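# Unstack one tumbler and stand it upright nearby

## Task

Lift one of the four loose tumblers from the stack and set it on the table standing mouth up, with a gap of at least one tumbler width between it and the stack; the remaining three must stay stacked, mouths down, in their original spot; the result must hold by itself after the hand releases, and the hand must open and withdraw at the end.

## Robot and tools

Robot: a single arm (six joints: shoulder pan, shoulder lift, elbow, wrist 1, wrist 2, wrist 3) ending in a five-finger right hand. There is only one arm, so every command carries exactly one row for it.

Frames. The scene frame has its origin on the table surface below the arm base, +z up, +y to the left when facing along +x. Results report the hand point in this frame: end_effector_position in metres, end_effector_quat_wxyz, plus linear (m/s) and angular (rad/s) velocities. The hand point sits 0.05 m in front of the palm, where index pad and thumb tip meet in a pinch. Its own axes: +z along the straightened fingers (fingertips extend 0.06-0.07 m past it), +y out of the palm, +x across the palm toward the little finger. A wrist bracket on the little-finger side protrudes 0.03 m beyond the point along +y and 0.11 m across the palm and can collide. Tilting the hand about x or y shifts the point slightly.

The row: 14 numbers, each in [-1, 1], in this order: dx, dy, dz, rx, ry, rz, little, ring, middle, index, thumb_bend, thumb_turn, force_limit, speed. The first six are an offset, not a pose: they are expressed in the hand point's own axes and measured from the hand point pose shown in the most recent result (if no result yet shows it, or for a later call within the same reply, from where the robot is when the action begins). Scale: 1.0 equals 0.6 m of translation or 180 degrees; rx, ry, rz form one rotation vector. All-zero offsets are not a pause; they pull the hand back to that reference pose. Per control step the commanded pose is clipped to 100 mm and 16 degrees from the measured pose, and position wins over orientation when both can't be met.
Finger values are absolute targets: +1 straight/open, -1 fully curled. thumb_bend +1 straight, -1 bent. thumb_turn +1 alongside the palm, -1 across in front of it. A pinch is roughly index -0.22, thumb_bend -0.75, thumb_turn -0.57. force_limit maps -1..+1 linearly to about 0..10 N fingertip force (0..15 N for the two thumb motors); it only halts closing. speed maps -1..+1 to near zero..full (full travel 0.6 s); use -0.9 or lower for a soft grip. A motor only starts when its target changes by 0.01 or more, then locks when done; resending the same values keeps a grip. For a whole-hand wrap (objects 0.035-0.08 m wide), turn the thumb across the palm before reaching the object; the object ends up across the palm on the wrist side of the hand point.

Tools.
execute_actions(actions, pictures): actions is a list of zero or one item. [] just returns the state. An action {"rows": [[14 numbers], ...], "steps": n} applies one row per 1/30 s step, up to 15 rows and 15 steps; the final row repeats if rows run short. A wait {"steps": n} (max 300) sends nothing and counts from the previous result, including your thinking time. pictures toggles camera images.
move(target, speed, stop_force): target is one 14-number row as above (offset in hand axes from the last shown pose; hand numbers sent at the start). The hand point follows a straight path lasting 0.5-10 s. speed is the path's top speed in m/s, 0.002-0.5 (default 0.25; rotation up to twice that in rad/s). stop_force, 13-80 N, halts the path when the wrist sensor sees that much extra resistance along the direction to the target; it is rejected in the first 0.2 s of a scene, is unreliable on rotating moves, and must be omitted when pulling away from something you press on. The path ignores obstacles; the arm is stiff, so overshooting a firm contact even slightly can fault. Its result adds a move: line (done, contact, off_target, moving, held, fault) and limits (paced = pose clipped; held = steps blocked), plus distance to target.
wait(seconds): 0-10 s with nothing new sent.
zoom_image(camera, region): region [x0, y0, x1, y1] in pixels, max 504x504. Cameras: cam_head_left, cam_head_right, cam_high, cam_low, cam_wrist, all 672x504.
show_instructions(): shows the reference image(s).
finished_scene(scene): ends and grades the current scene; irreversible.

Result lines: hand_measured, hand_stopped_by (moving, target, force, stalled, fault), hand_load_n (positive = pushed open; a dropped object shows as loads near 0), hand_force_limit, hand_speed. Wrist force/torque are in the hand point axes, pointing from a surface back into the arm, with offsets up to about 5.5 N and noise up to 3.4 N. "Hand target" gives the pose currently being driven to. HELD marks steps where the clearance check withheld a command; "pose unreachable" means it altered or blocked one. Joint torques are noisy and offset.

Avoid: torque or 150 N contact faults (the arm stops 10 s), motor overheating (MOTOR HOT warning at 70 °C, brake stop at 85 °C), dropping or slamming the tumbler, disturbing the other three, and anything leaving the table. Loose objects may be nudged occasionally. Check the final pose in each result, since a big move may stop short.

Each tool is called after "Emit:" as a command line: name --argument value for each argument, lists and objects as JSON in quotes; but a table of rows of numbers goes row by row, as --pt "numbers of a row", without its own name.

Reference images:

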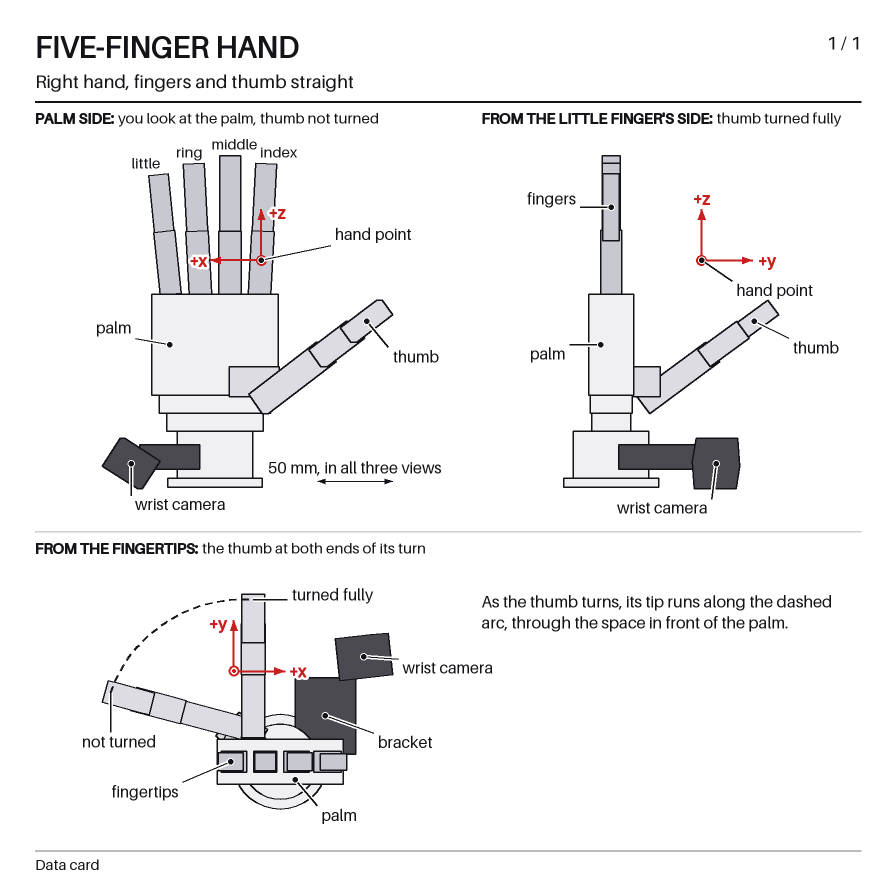

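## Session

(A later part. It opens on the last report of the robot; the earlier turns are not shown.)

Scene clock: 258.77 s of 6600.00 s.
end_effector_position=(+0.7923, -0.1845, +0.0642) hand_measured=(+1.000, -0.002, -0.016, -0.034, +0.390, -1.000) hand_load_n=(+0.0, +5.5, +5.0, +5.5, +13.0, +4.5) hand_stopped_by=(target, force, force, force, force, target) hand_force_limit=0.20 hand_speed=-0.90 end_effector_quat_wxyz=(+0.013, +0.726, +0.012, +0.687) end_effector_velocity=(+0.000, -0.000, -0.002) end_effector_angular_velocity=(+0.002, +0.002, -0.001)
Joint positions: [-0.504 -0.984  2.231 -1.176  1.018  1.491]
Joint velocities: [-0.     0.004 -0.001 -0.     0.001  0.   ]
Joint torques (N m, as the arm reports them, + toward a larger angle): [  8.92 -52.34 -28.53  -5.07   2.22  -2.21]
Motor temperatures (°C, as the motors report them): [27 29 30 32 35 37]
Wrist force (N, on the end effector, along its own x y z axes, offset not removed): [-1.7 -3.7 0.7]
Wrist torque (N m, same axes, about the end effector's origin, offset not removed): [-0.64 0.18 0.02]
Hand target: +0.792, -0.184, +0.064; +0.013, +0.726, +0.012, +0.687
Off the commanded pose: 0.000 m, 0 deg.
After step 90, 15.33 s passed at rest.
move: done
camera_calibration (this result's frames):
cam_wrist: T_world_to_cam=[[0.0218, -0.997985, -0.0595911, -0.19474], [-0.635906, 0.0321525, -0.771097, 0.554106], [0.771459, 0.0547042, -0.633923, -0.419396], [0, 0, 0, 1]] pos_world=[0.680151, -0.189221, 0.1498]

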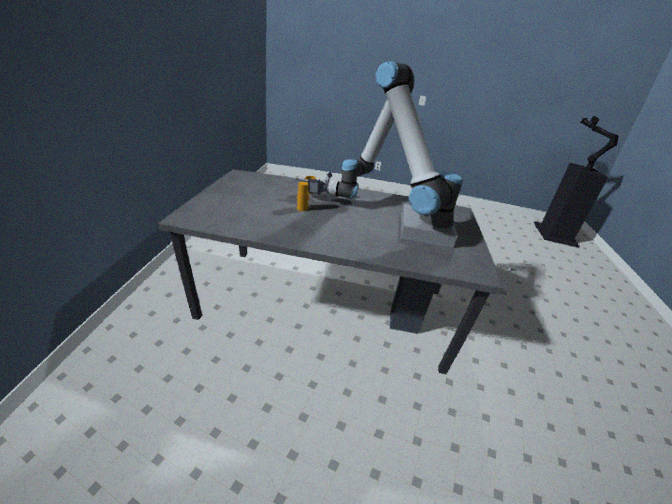

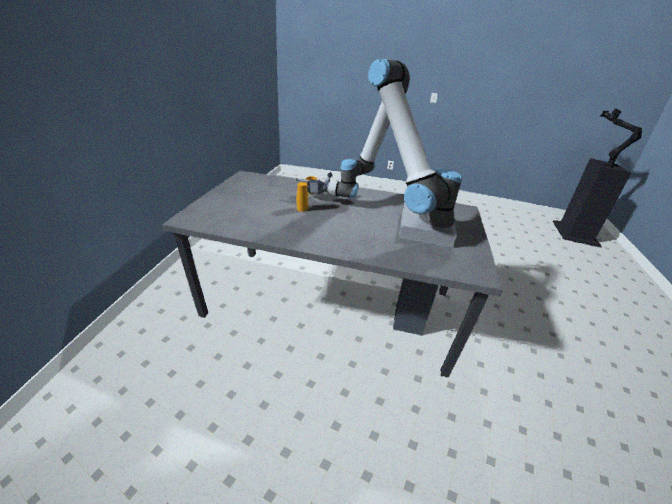

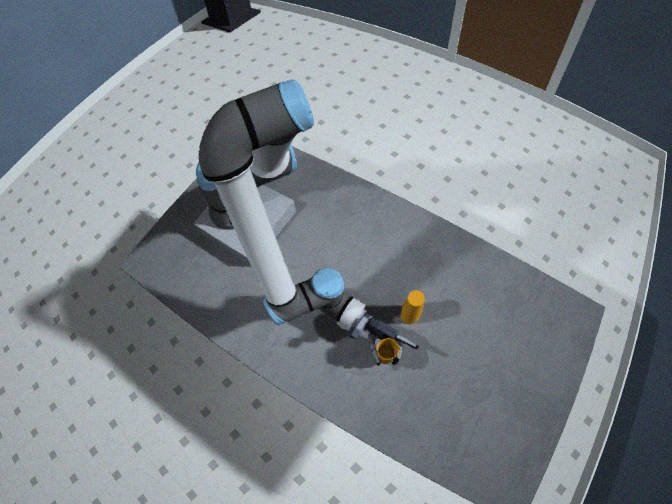

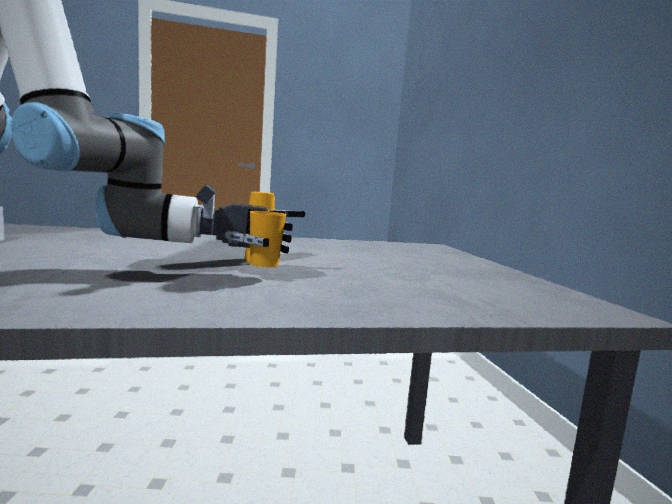

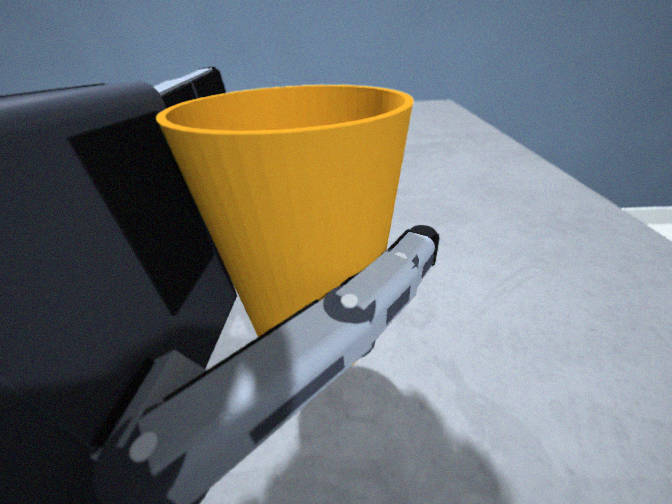

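Emit:
move --target '[-0.025,0,-0.0013,0,0,0,1,-0.95,-0.95,-0.95,-1,-1,0.2,-0.9]' --speed 0.03 --stop_force 13

Emit:
move --target '[-0.03,0,-0.0015,0,0,0,1,-0.95,-0.95,-0.95,-1,-1,0.2,-0.9]' --speed 0.005 --stop_force 13

Emit:
zoom_image --camera "cam_low" --region '[180, 180, 330, 300]'

Scene clock: 268.77 s of 6600.00 s.
end_effector_position=(+0.7907, -0.1850, +0.0495) hand_measured=(+1.000, -0.002, -0.016, -0.034, +0.390, -1.000) hand_load_n=(+0.0, +5.5, +5.0, +5.5, +13.0, +4.5) hand_stopped_by=(target, force, force, force, force, target) hand_force_limit=0.20 hand_speed=-0.90 end_effector_quat_wxyz=(+0.013, +0.726, +0.012, +0.687) end_effector_velocity=(+0.000, -0.000, -0.002) end_effector_angular_velocity=(-0.001, -0.000, -0.000)
Joint positions: [-0.507 -0.956  2.232 -1.205  1.015  1.491]
Joint velocities: [-0.     0.005 -0.001 -0.005  0.    -0.001]
Joint torques (N m, as the arm reports them, + toward a larger angle): [-10.98 -53.1   -6.04  -5.2   -2.04  -1.96]
Motor temperatures (°C, as the motors report them): [27 29 30 32 35 37]
Wrist force (N, on the end effector, along its own x y z axes, offset not removed): [0.3 -3.4 0.8]
Wrist torque (N m, same axes, about the end effector's origin, offset not removed): [-0.60 -0.14 0.06]
Hand target: +0.791, -0.185, +0.049; +0.013, +0.726, +0.012, +0.687
Off the commanded pose: 0.000 m, 0 deg.
After step 90, 6.17 s passed at rest.
move: done
camera_calibration (this result's frames):
cam_wrist: T_world_to_cam=[[0.0218038, -0.997986, -0.059577, -0.196091], [-0.635919, 0.0321383, -0.771086, 0.54179], [0.771447, 0.0546987, -0.633938, -0.427451], [0, 0, 0, 1]] pos_world=[0.678566, -0.189727, 0.135107]

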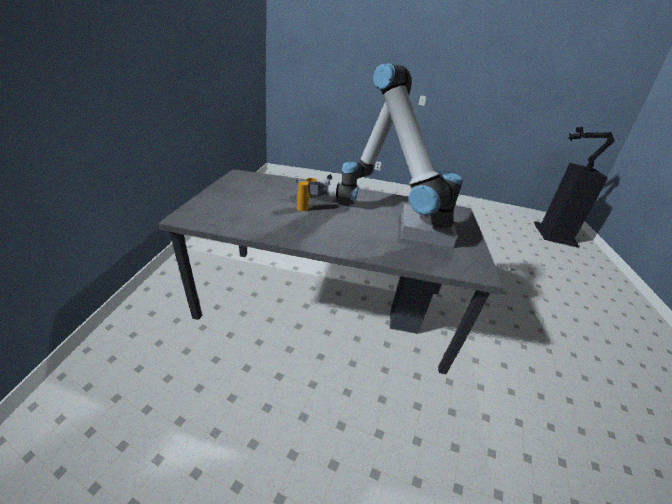

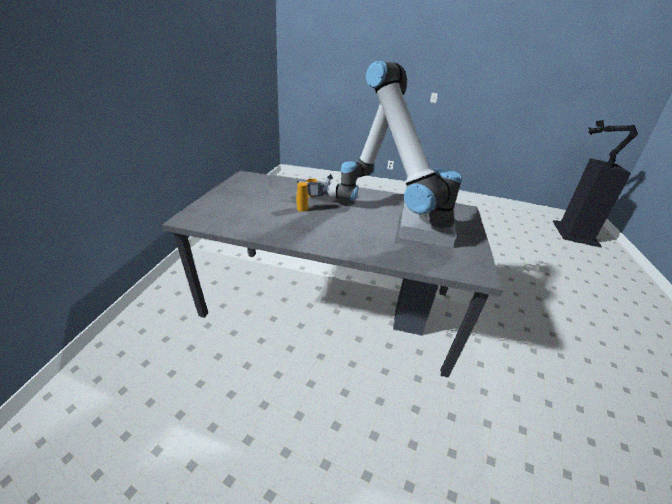

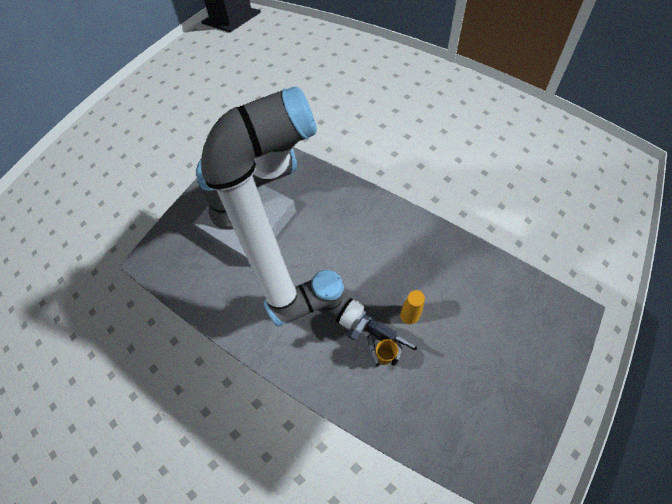

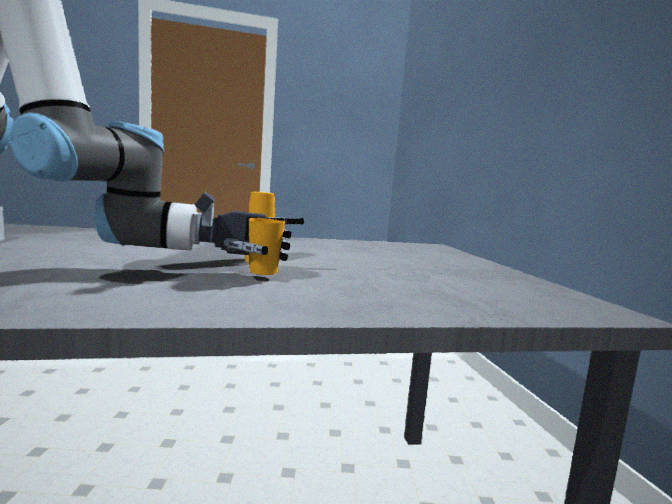

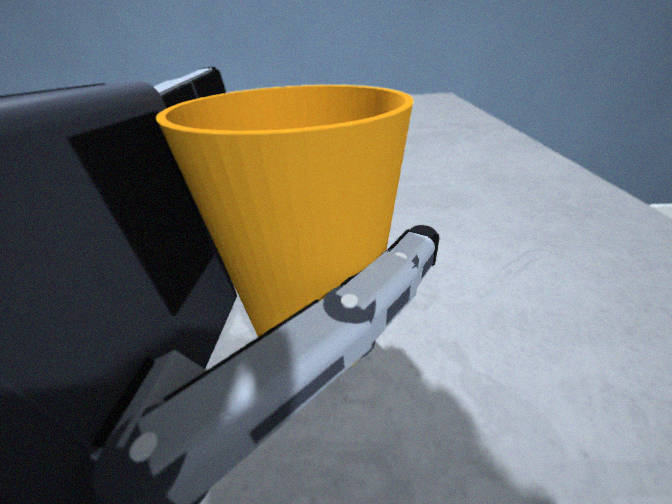

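Scene clock: 272.10 s of 6600.00 s.
end_effector_position=(+0.7892, -0.1856, +0.0350) hand_measured=(+1.000, -0.002, -0.016, -0.034, +0.390, -1.000) hand_load_n=(+0.0, +2.5, +3.5, +6.0, +11.0, -1.0) hand_stopped_by=(target, force, force, force, force, target) hand_force_limit=0.20 hand_speed=-0.90 end_effector_quat_wxyz=(+0.013, +0.726, +0.012, +0.687) end_effector_velocity=(-0.000, +0.000, +0.001) end_effector_angular_velocity=(+0.002, +0.003, +0.000)
Joint positions: [-0.51  -0.928  2.232 -1.233  1.012  1.491]
Joint velocities: [ 0.    -0.003 -0.     0.007 -0.     0.   ]
Joint torques (N m, as the arm reports them, + toward a larger angle): [  0.35 -73.9  -17.12   3.01  -1.06  -1.39]
Motor temperatures (°C, as the motors report them): [27 29 30 32 35 37]
Wrist force (N, on the end effector, along its own x y z axes, offset not removed): [7.5 -1.5 -1.5]
Wrist torque (N m, same axes, about the end effector's origin, offset not removed): [-0.42 -0.31 0.23]
Hand target: +0.789, -0.185, +0.035; +0.013, +0.726, +0.012, +0.687
Off the commanded pose: 0.003 m, 0 deg.
move: contact
camera_calibration (this result's frames):
cam_wrist: T_world_to_cam=[[0.0217677, -0.997998, -0.0593756, -0.197505], [-0.635709, 0.0320205, -0.771265, 0.529443], [0.771622, 0.0545343, -0.633739, -0.43566], [0, 0, 0, 1]] pos_world=[0.677035, -0.190304, 0.120519]

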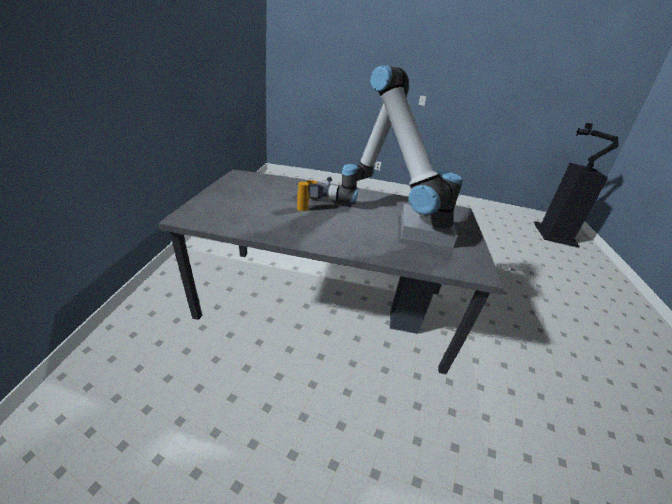

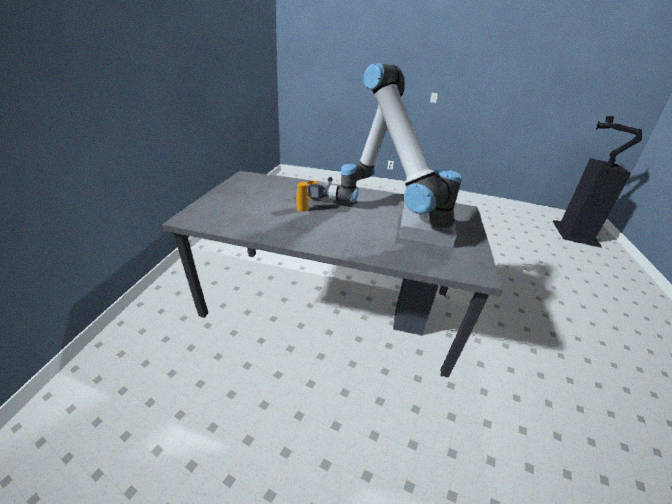

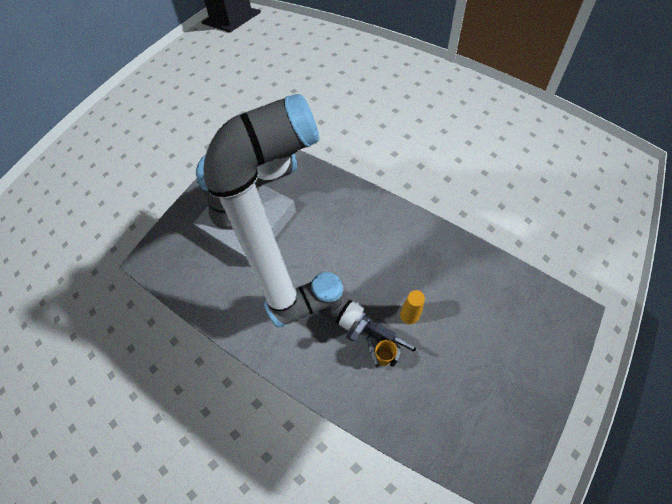

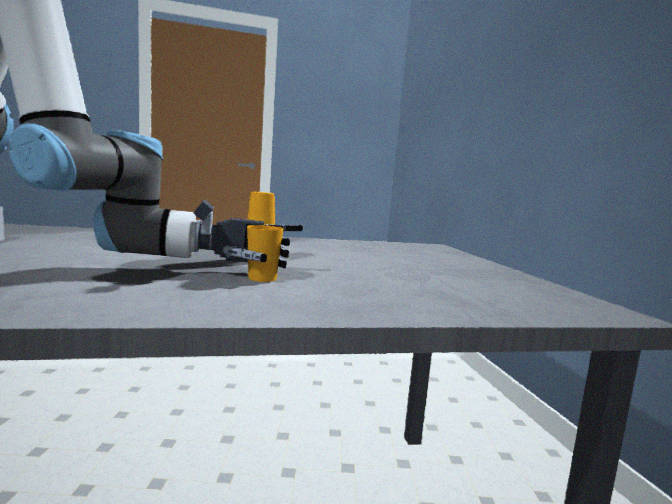

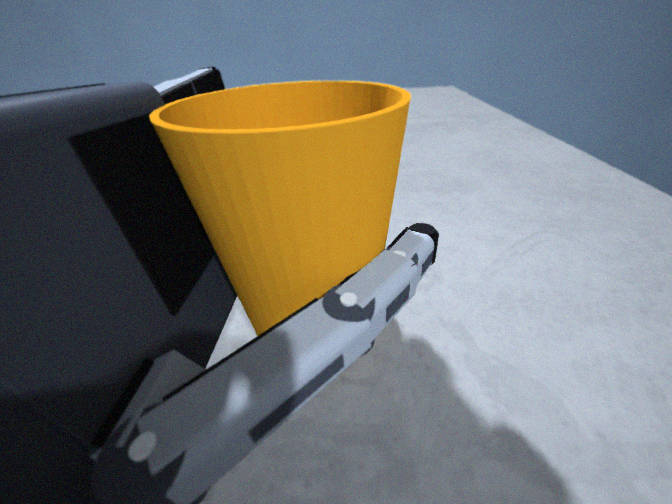

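Region (180, 180, 330, 300) of cam_low's 672x504 image, scaled by 3.360, with more detail than that image has; it fills the top 403 rows of this view, and the rest is white.

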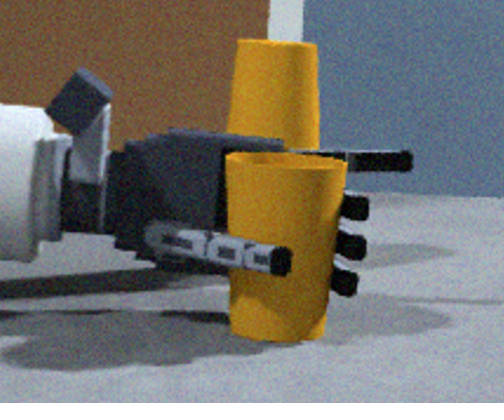

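On the table. Release.

Emit:
move --target '[0,0,0,0,0,0,1,1,1,1,1,-1,0.2,-0.5]'

Emit:
move --target '[0.005,-0.015,-0.03,0,0,0,1,1,1,1,1,-1,0.2,-0.5]' --speed 0.04

Emit:
zoom_image --camera "cam_low" --region '[180, 180, 330, 300]'

Scene clock: 283.83 s of 6600.00 s.
end_effector_position=(+0.7892, -0.1855, +0.0349) hand_measured=(+1.000, +1.000, +1.000, +1.000, +1.000, -1.000) hand_load_n=(+0.0, +0.0, +0.0, +0.0, +0.0, +0.0) hand_stopped_by=(target, target, target, target, target, target) hand_force_limit=0.20 hand_speed=-0.50 end_effector_quat_wxyz=(+0.013, +0.726, +0.012, +0.687) end_effector_velocity=(-0.000, -0.001, -0.000) end_effector_angular_velocity=(+0.001, -0.000, -0.002)
Joint positions: [-0.51  -0.928  2.232 -1.233  1.012  1.491]
Joint velocities: [-0.001  0.    -0.    -0.     0.001  0.001]
Joint torques (N m, as the arm reports them, + toward a larger angle): [-11.91 -53.08 -23.73  -5.03  -2.    -0.49]
Motor temperatures (°C, as the motors report them): [27 29 30 32 35 37]
Wrist force (N, on the end effector, along its own x y z axes, offset not removed): [-0.4 -3.7 4.1]
Wrist torque (N m, same axes, about the end effector's origin, offset not removed): [-0.79 -0.08 -0.07]
Hand target: +0.789, -0.186, +0.035; +0.013, +0.726, +0.012, +0.687
Off the commanded pose: 0.000 m, 0 deg.
After step 90, 7.20 s passed at rest.
move: done
camera_calibration (this result's frames):
cam_wrist: T_world_to_cam=[[0.021769, -0.997997, -0.0593932, -0.197492], [-0.635729, 0.0320319, -0.771247, 0.529439], [0.771605, 0.0545473, -0.633759, -0.435637], [0, 0, 0, 1]] pos_world=[0.677019, -0.190292, 0.120509]

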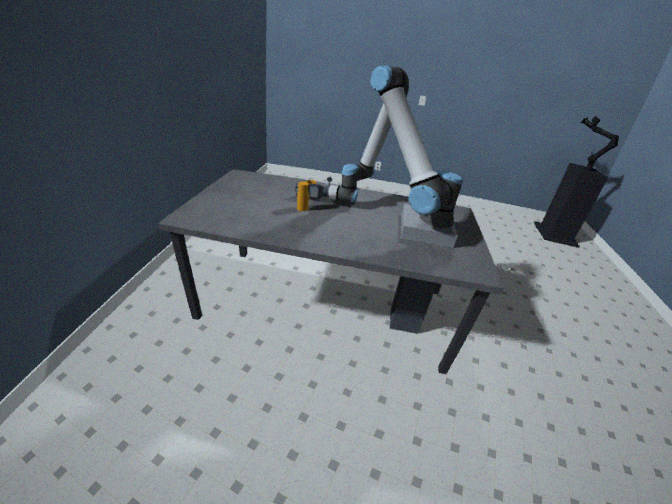

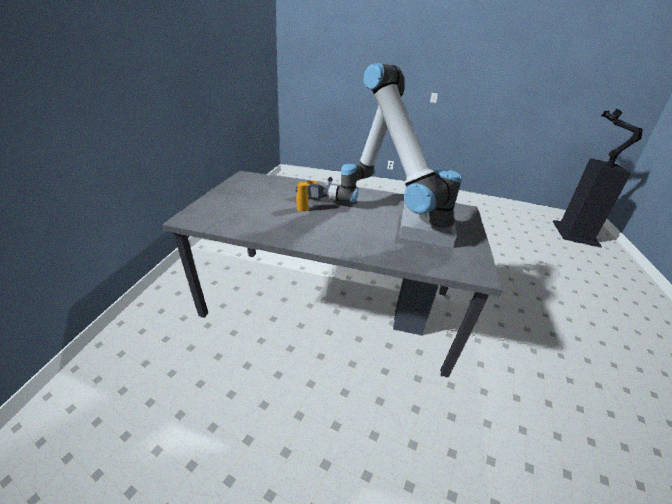

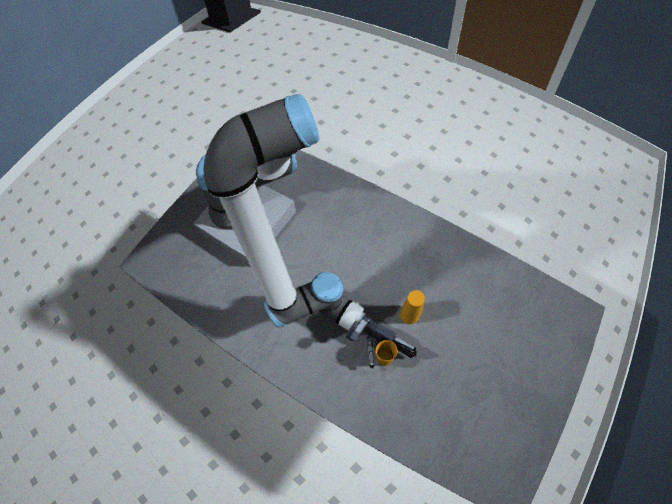

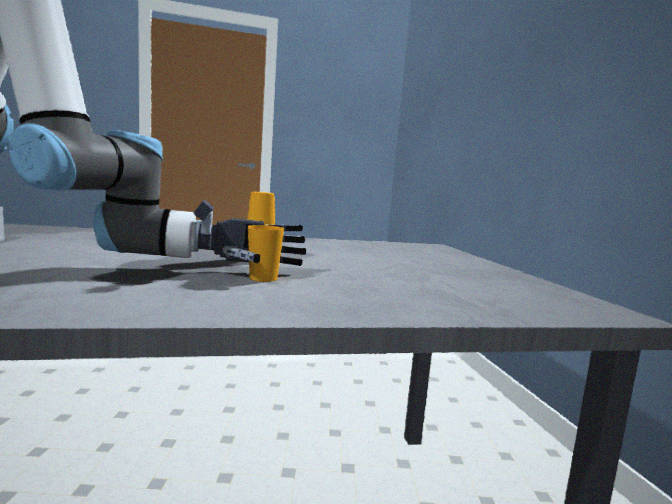

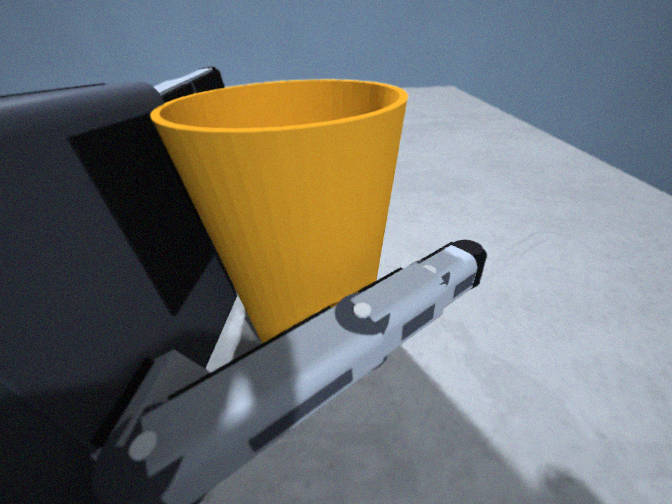

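Scene clock: 284.70 s of 6600.00 s.
end_effector_position=(+0.7716, -0.1765, +0.0386) hand_measured=(+1.000, +1.000, +1.000, +1.000, +1.000, -1.000) hand_load_n=(+0.0, +0.0, +0.0, +0.0, +0.0, +0.0) hand_stopped_by=(target, target, target, target, target, target) hand_force_limit=0.20 hand_speed=-0.50 end_effector_quat_wxyz=(+0.013, +0.726, +0.012, +0.687) end_effector_velocity=(-0.002, +0.001, -0.000) end_effector_angular_velocity=(+0.000, +0.001, -0.000)
Joint positions: [-0.513 -0.946  2.271 -1.254  1.009  1.491]
Joint velocities: [-0.001 -0.001  0.003 -0.001 -0.001 -0.   ]
Joint torques (N m, as the arm reports them, + toward a larger angle): [-13.02 -75.45  -3.67  -4.87  -1.99  -2.23]
Motor temperatures (°C, as the motors report them): [27 29 30 32 35 37]
Wrist force (N, on the end effector, along its own x y z axes, offset not removed): [1.3 -2.5 1.5]
Wrist torque (N m, same axes, about the end effector's origin, offset not removed): [-0.47 -0.25 0.09]
Hand target: +0.771, -0.176, +0.039; +0.013, +0.726, +0.012, +0.687
Off the commanded pose: 0.000 m, 0 deg.
move: done
camera_calibration (this result's frames):
cam_wrist: T_world_to_cam=[[0.0217661, -0.997998, -0.0593892, -0.187858], [-0.635733, 0.0320303, -0.771244, 0.520756], [0.771602, 0.0545427, -0.633763, -0.420239], [0, 0, 0, 1]] pos_world=[0.659408, -0.181241, 0.124141]

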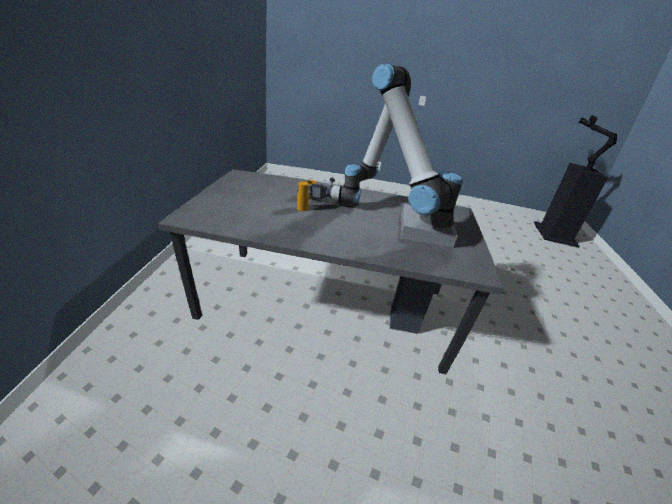

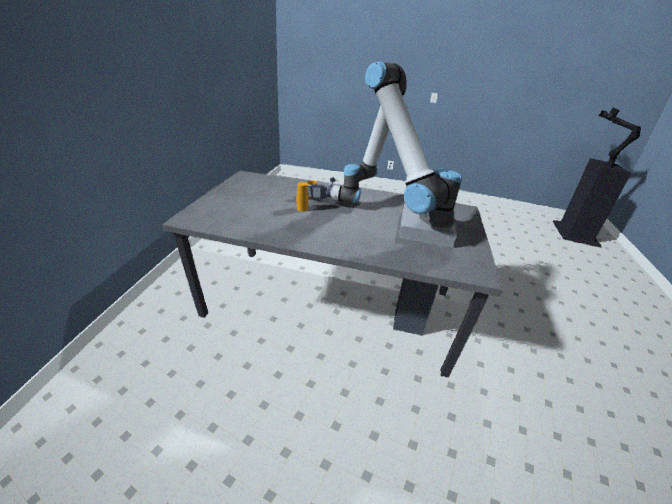

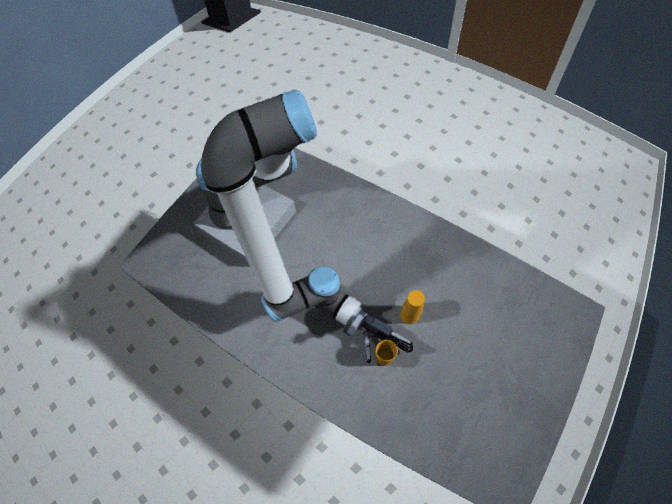

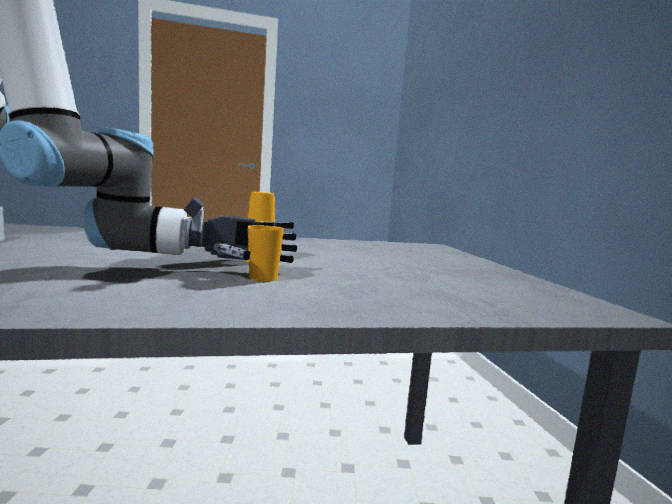

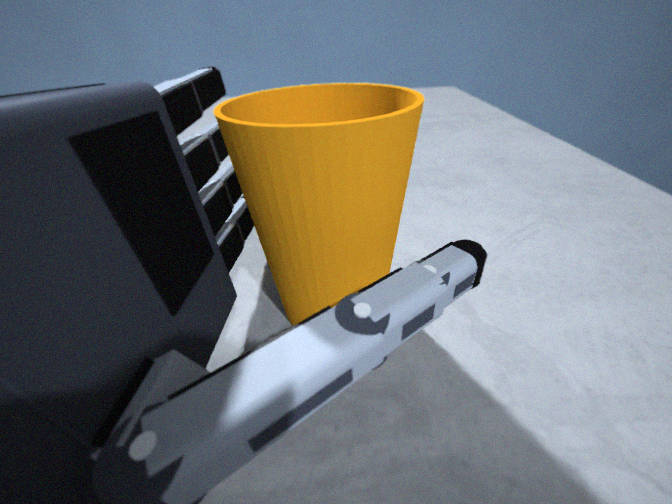

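Region (180, 180, 330, 300) of cam_low's 672x504 image, scaled by 3.360, with more detail than that image has; it fills the top 403 rows of this view, and the rest is white.

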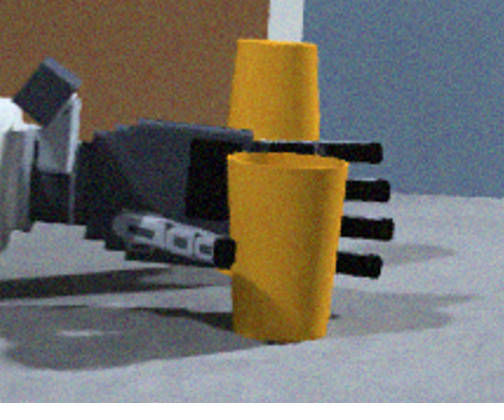

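Emit:
move --target '[0.2,-0.01,-0.25,0,0,0,1,1,1,1,1,-1,0.2,-0.5]' --speed 0.15

Scene clock: 292.93 s of 6600.00 s.
end_effector_position=(+0.6286, -0.1659, +0.1661) hand_measured=(+1.000, +1.000, +1.000, +1.000, +1.000, -1.000) hand_load_n=(+0.0, +0.0, +0.0, +0.0, +0.0, +0.0) hand_stopped_by=(target, target, target, target, target, target) hand_force_limit=0.20 hand_speed=-0.50 end_effector_quat_wxyz=(+0.013, +0.726, +0.012, +0.687) end_effector_velocity=(-0.002, +0.000, +0.002) end_effector_angular_velocity=(+0.000, +0.000, +0.001)
Joint positions: [-0.703 -1.361  2.54  -1.098  0.82   1.473]
Joint velocities: [-0.003 -0.007  0.003  0.004 -0.004 -0.   ]
Joint torques (N m, as the arm reports them, + toward a larger angle): [-11.76 -48.3   -8.81   1.97  -1.85  -2.03]
Motor temperatures (°C, as the motors report them): [27 29 30 32 35 37]
Wrist force (N, on the end effector, along its own x y z axes, offset not removed): [2.4 -2.1 1.9]
Wrist torque (N m, same axes, about the end effector's origin, offset not removed): [-0.33 -0.42 0.19]
Hand target: +0.628, -0.166, +0.166; +0.013, +0.726, +0.012, +0.687
Off the commanded pose: 0.000 m, 0 deg.
After step 90, 3.37 s passed at rest.
move: done
camera_calibration (this result's frames):
cam_wrist: T_world_to_cam=[[0.0217211, -0.997999, -0.0593769, -0.166524], [-0.635701, 0.0320516, -0.77127, 0.527883], [0.77163, 0.0544988, -0.633733, -0.229685], [0, 0, 0, 1]] pos_world=[0.516424, -0.170593, 0.251693]

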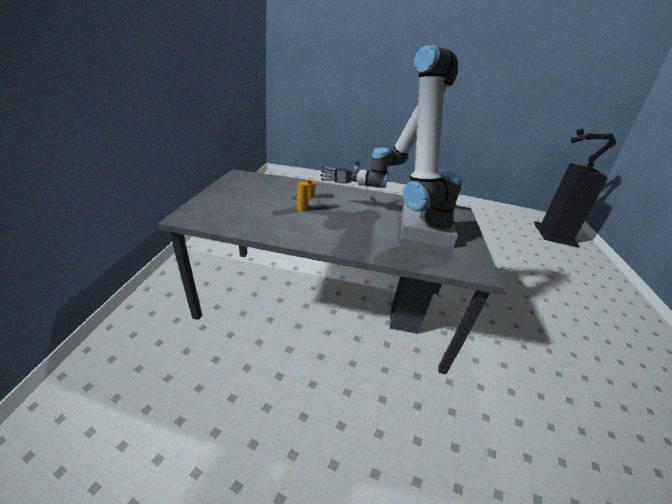

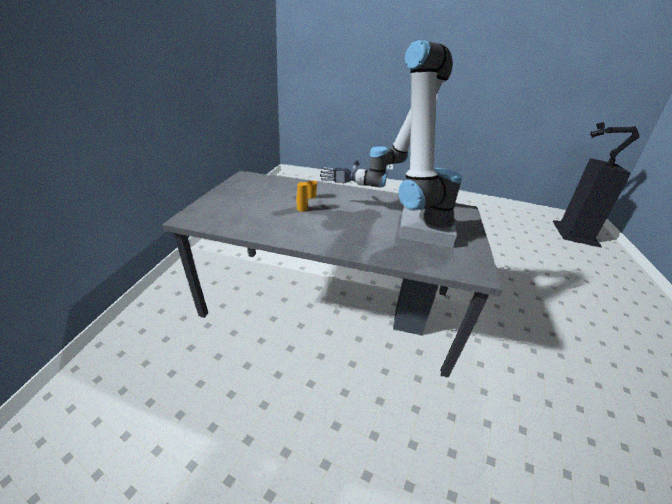

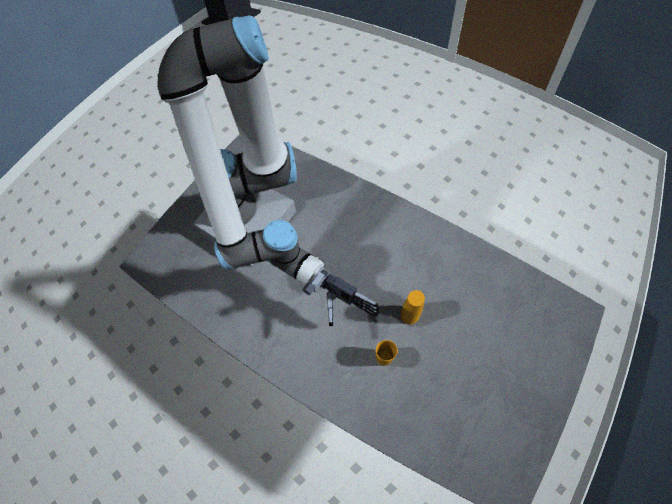

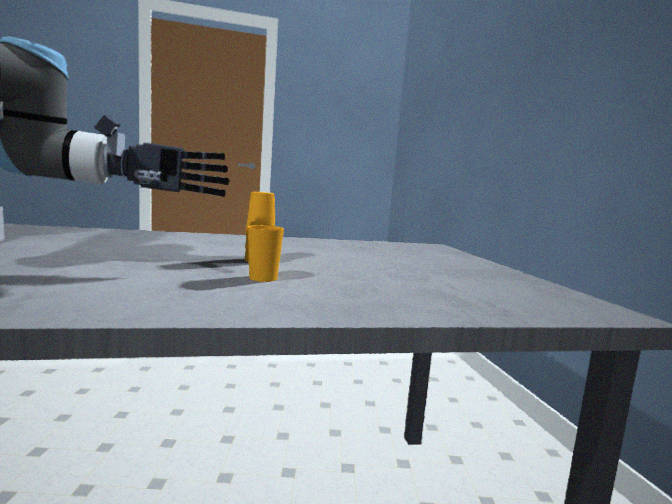

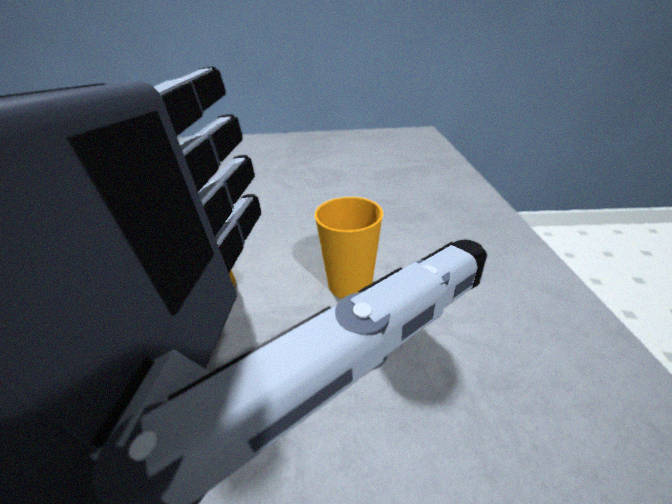

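Emit:
move --target '[0.25,0,0,0,0,0,1,1,1,1,1,-1,0.2,-0.5]' --speed 0.3

Emit:
finished_scene --scene 1

Scene clock: 299.43 s of 6600.00 s.
end_effector_position=(+0.6369, -0.1606, +0.3154) hand_measured=(+1.000, +1.000, +1.000, +1.000, +1.000, -1.000) hand_load_n=(+0.0, +0.0, +0.0, +0.0, +0.0, +0.0) hand_stopped_by=(target, target, target, target, target, target) hand_force_limit=0.20 hand_speed=-0.50 end_effector_quat_wxyz=(+0.013, +0.726, +0.012, +0.687) end_effector_velocity=(-0.000, +0.000, +0.001) end_effector_angular_velocity=(+0.002, +0.005, +0.000)
Joint positions: [-0.672 -1.677  2.427 -0.67   0.851  1.476]
Joint velocities: [-0.001 -0.003 -0.003  0.013 -0.001 -0.002]
Joint torques (N m, as the arm reports them, + toward a larger angle): [  8.09 -35.01 -46.43   2.15   2.52  -2.15]
Motor temperatures (°C, as the motors report them): [27 29 30 32 35 37]
Wrist force (N, on the end effector, along its own x y z axes, offset not removed): [1.1 -2.5 1.1]
Wrist torque (N m, same axes, about the end effector's origin, offset not removed): [-0.44 -0.23 0.05]
Hand target: +0.637, -0.161, +0.316; +0.013, +0.726, +0.012, +0.687
Off the commanded pose: 0.000 m, 0 deg.
After step 90, 2.37 s passed at rest.
move: done
camera_calibration (this result's frames):
cam_wrist: T_world_to_cam=[[0.0217386, -0.997999, -0.059376, -0.152652], [-0.635453, 0.0320574, -0.771474, 0.648046], [0.771833, 0.0545014, -0.633485, -0.141981], [0, 0, 0, 1]] pos_world=[0.524706, -0.165383, 0.400944]

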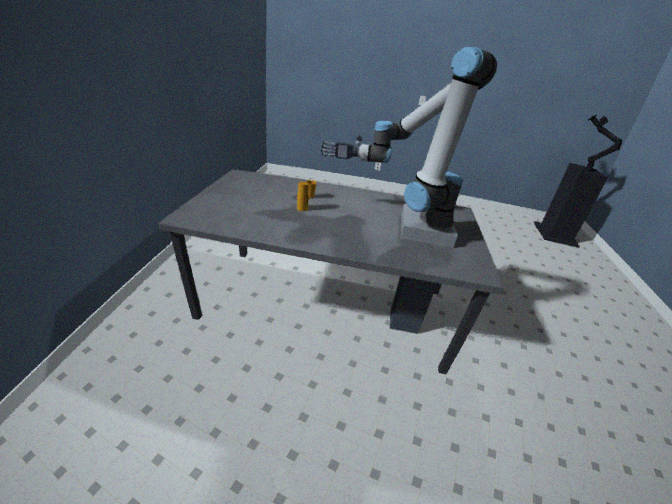

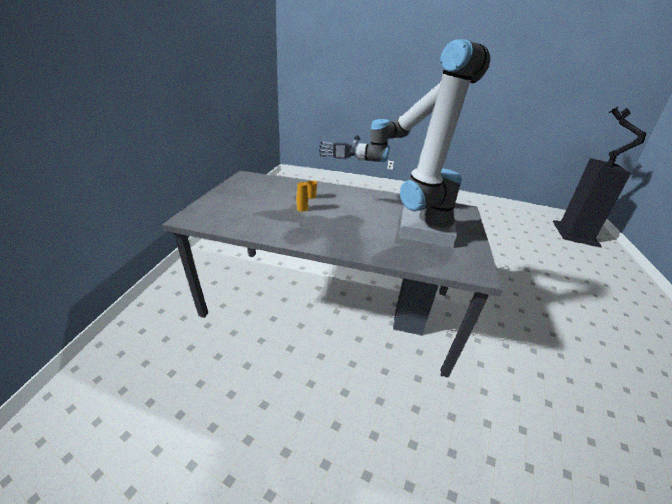

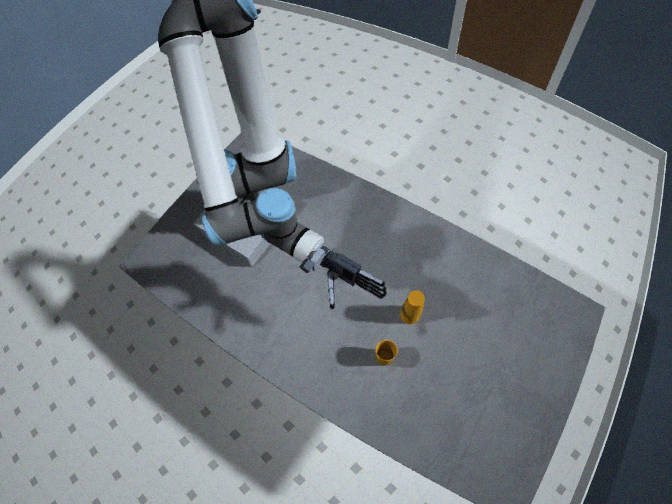

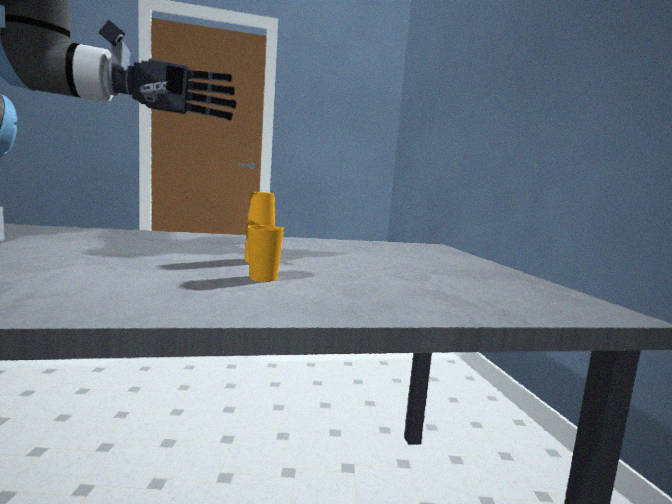

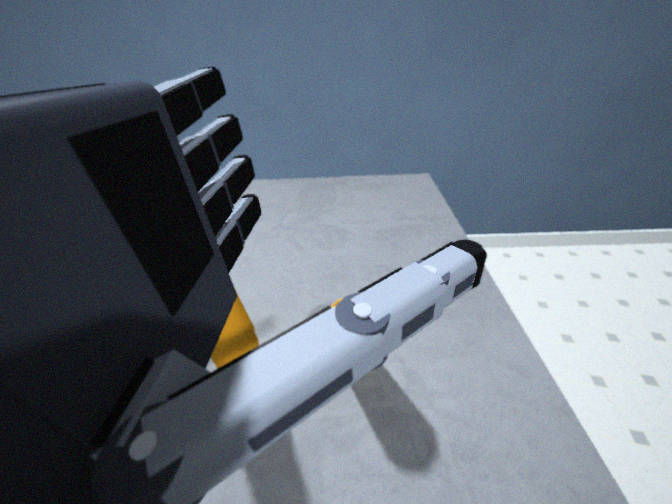

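The scene is finished: the task was done.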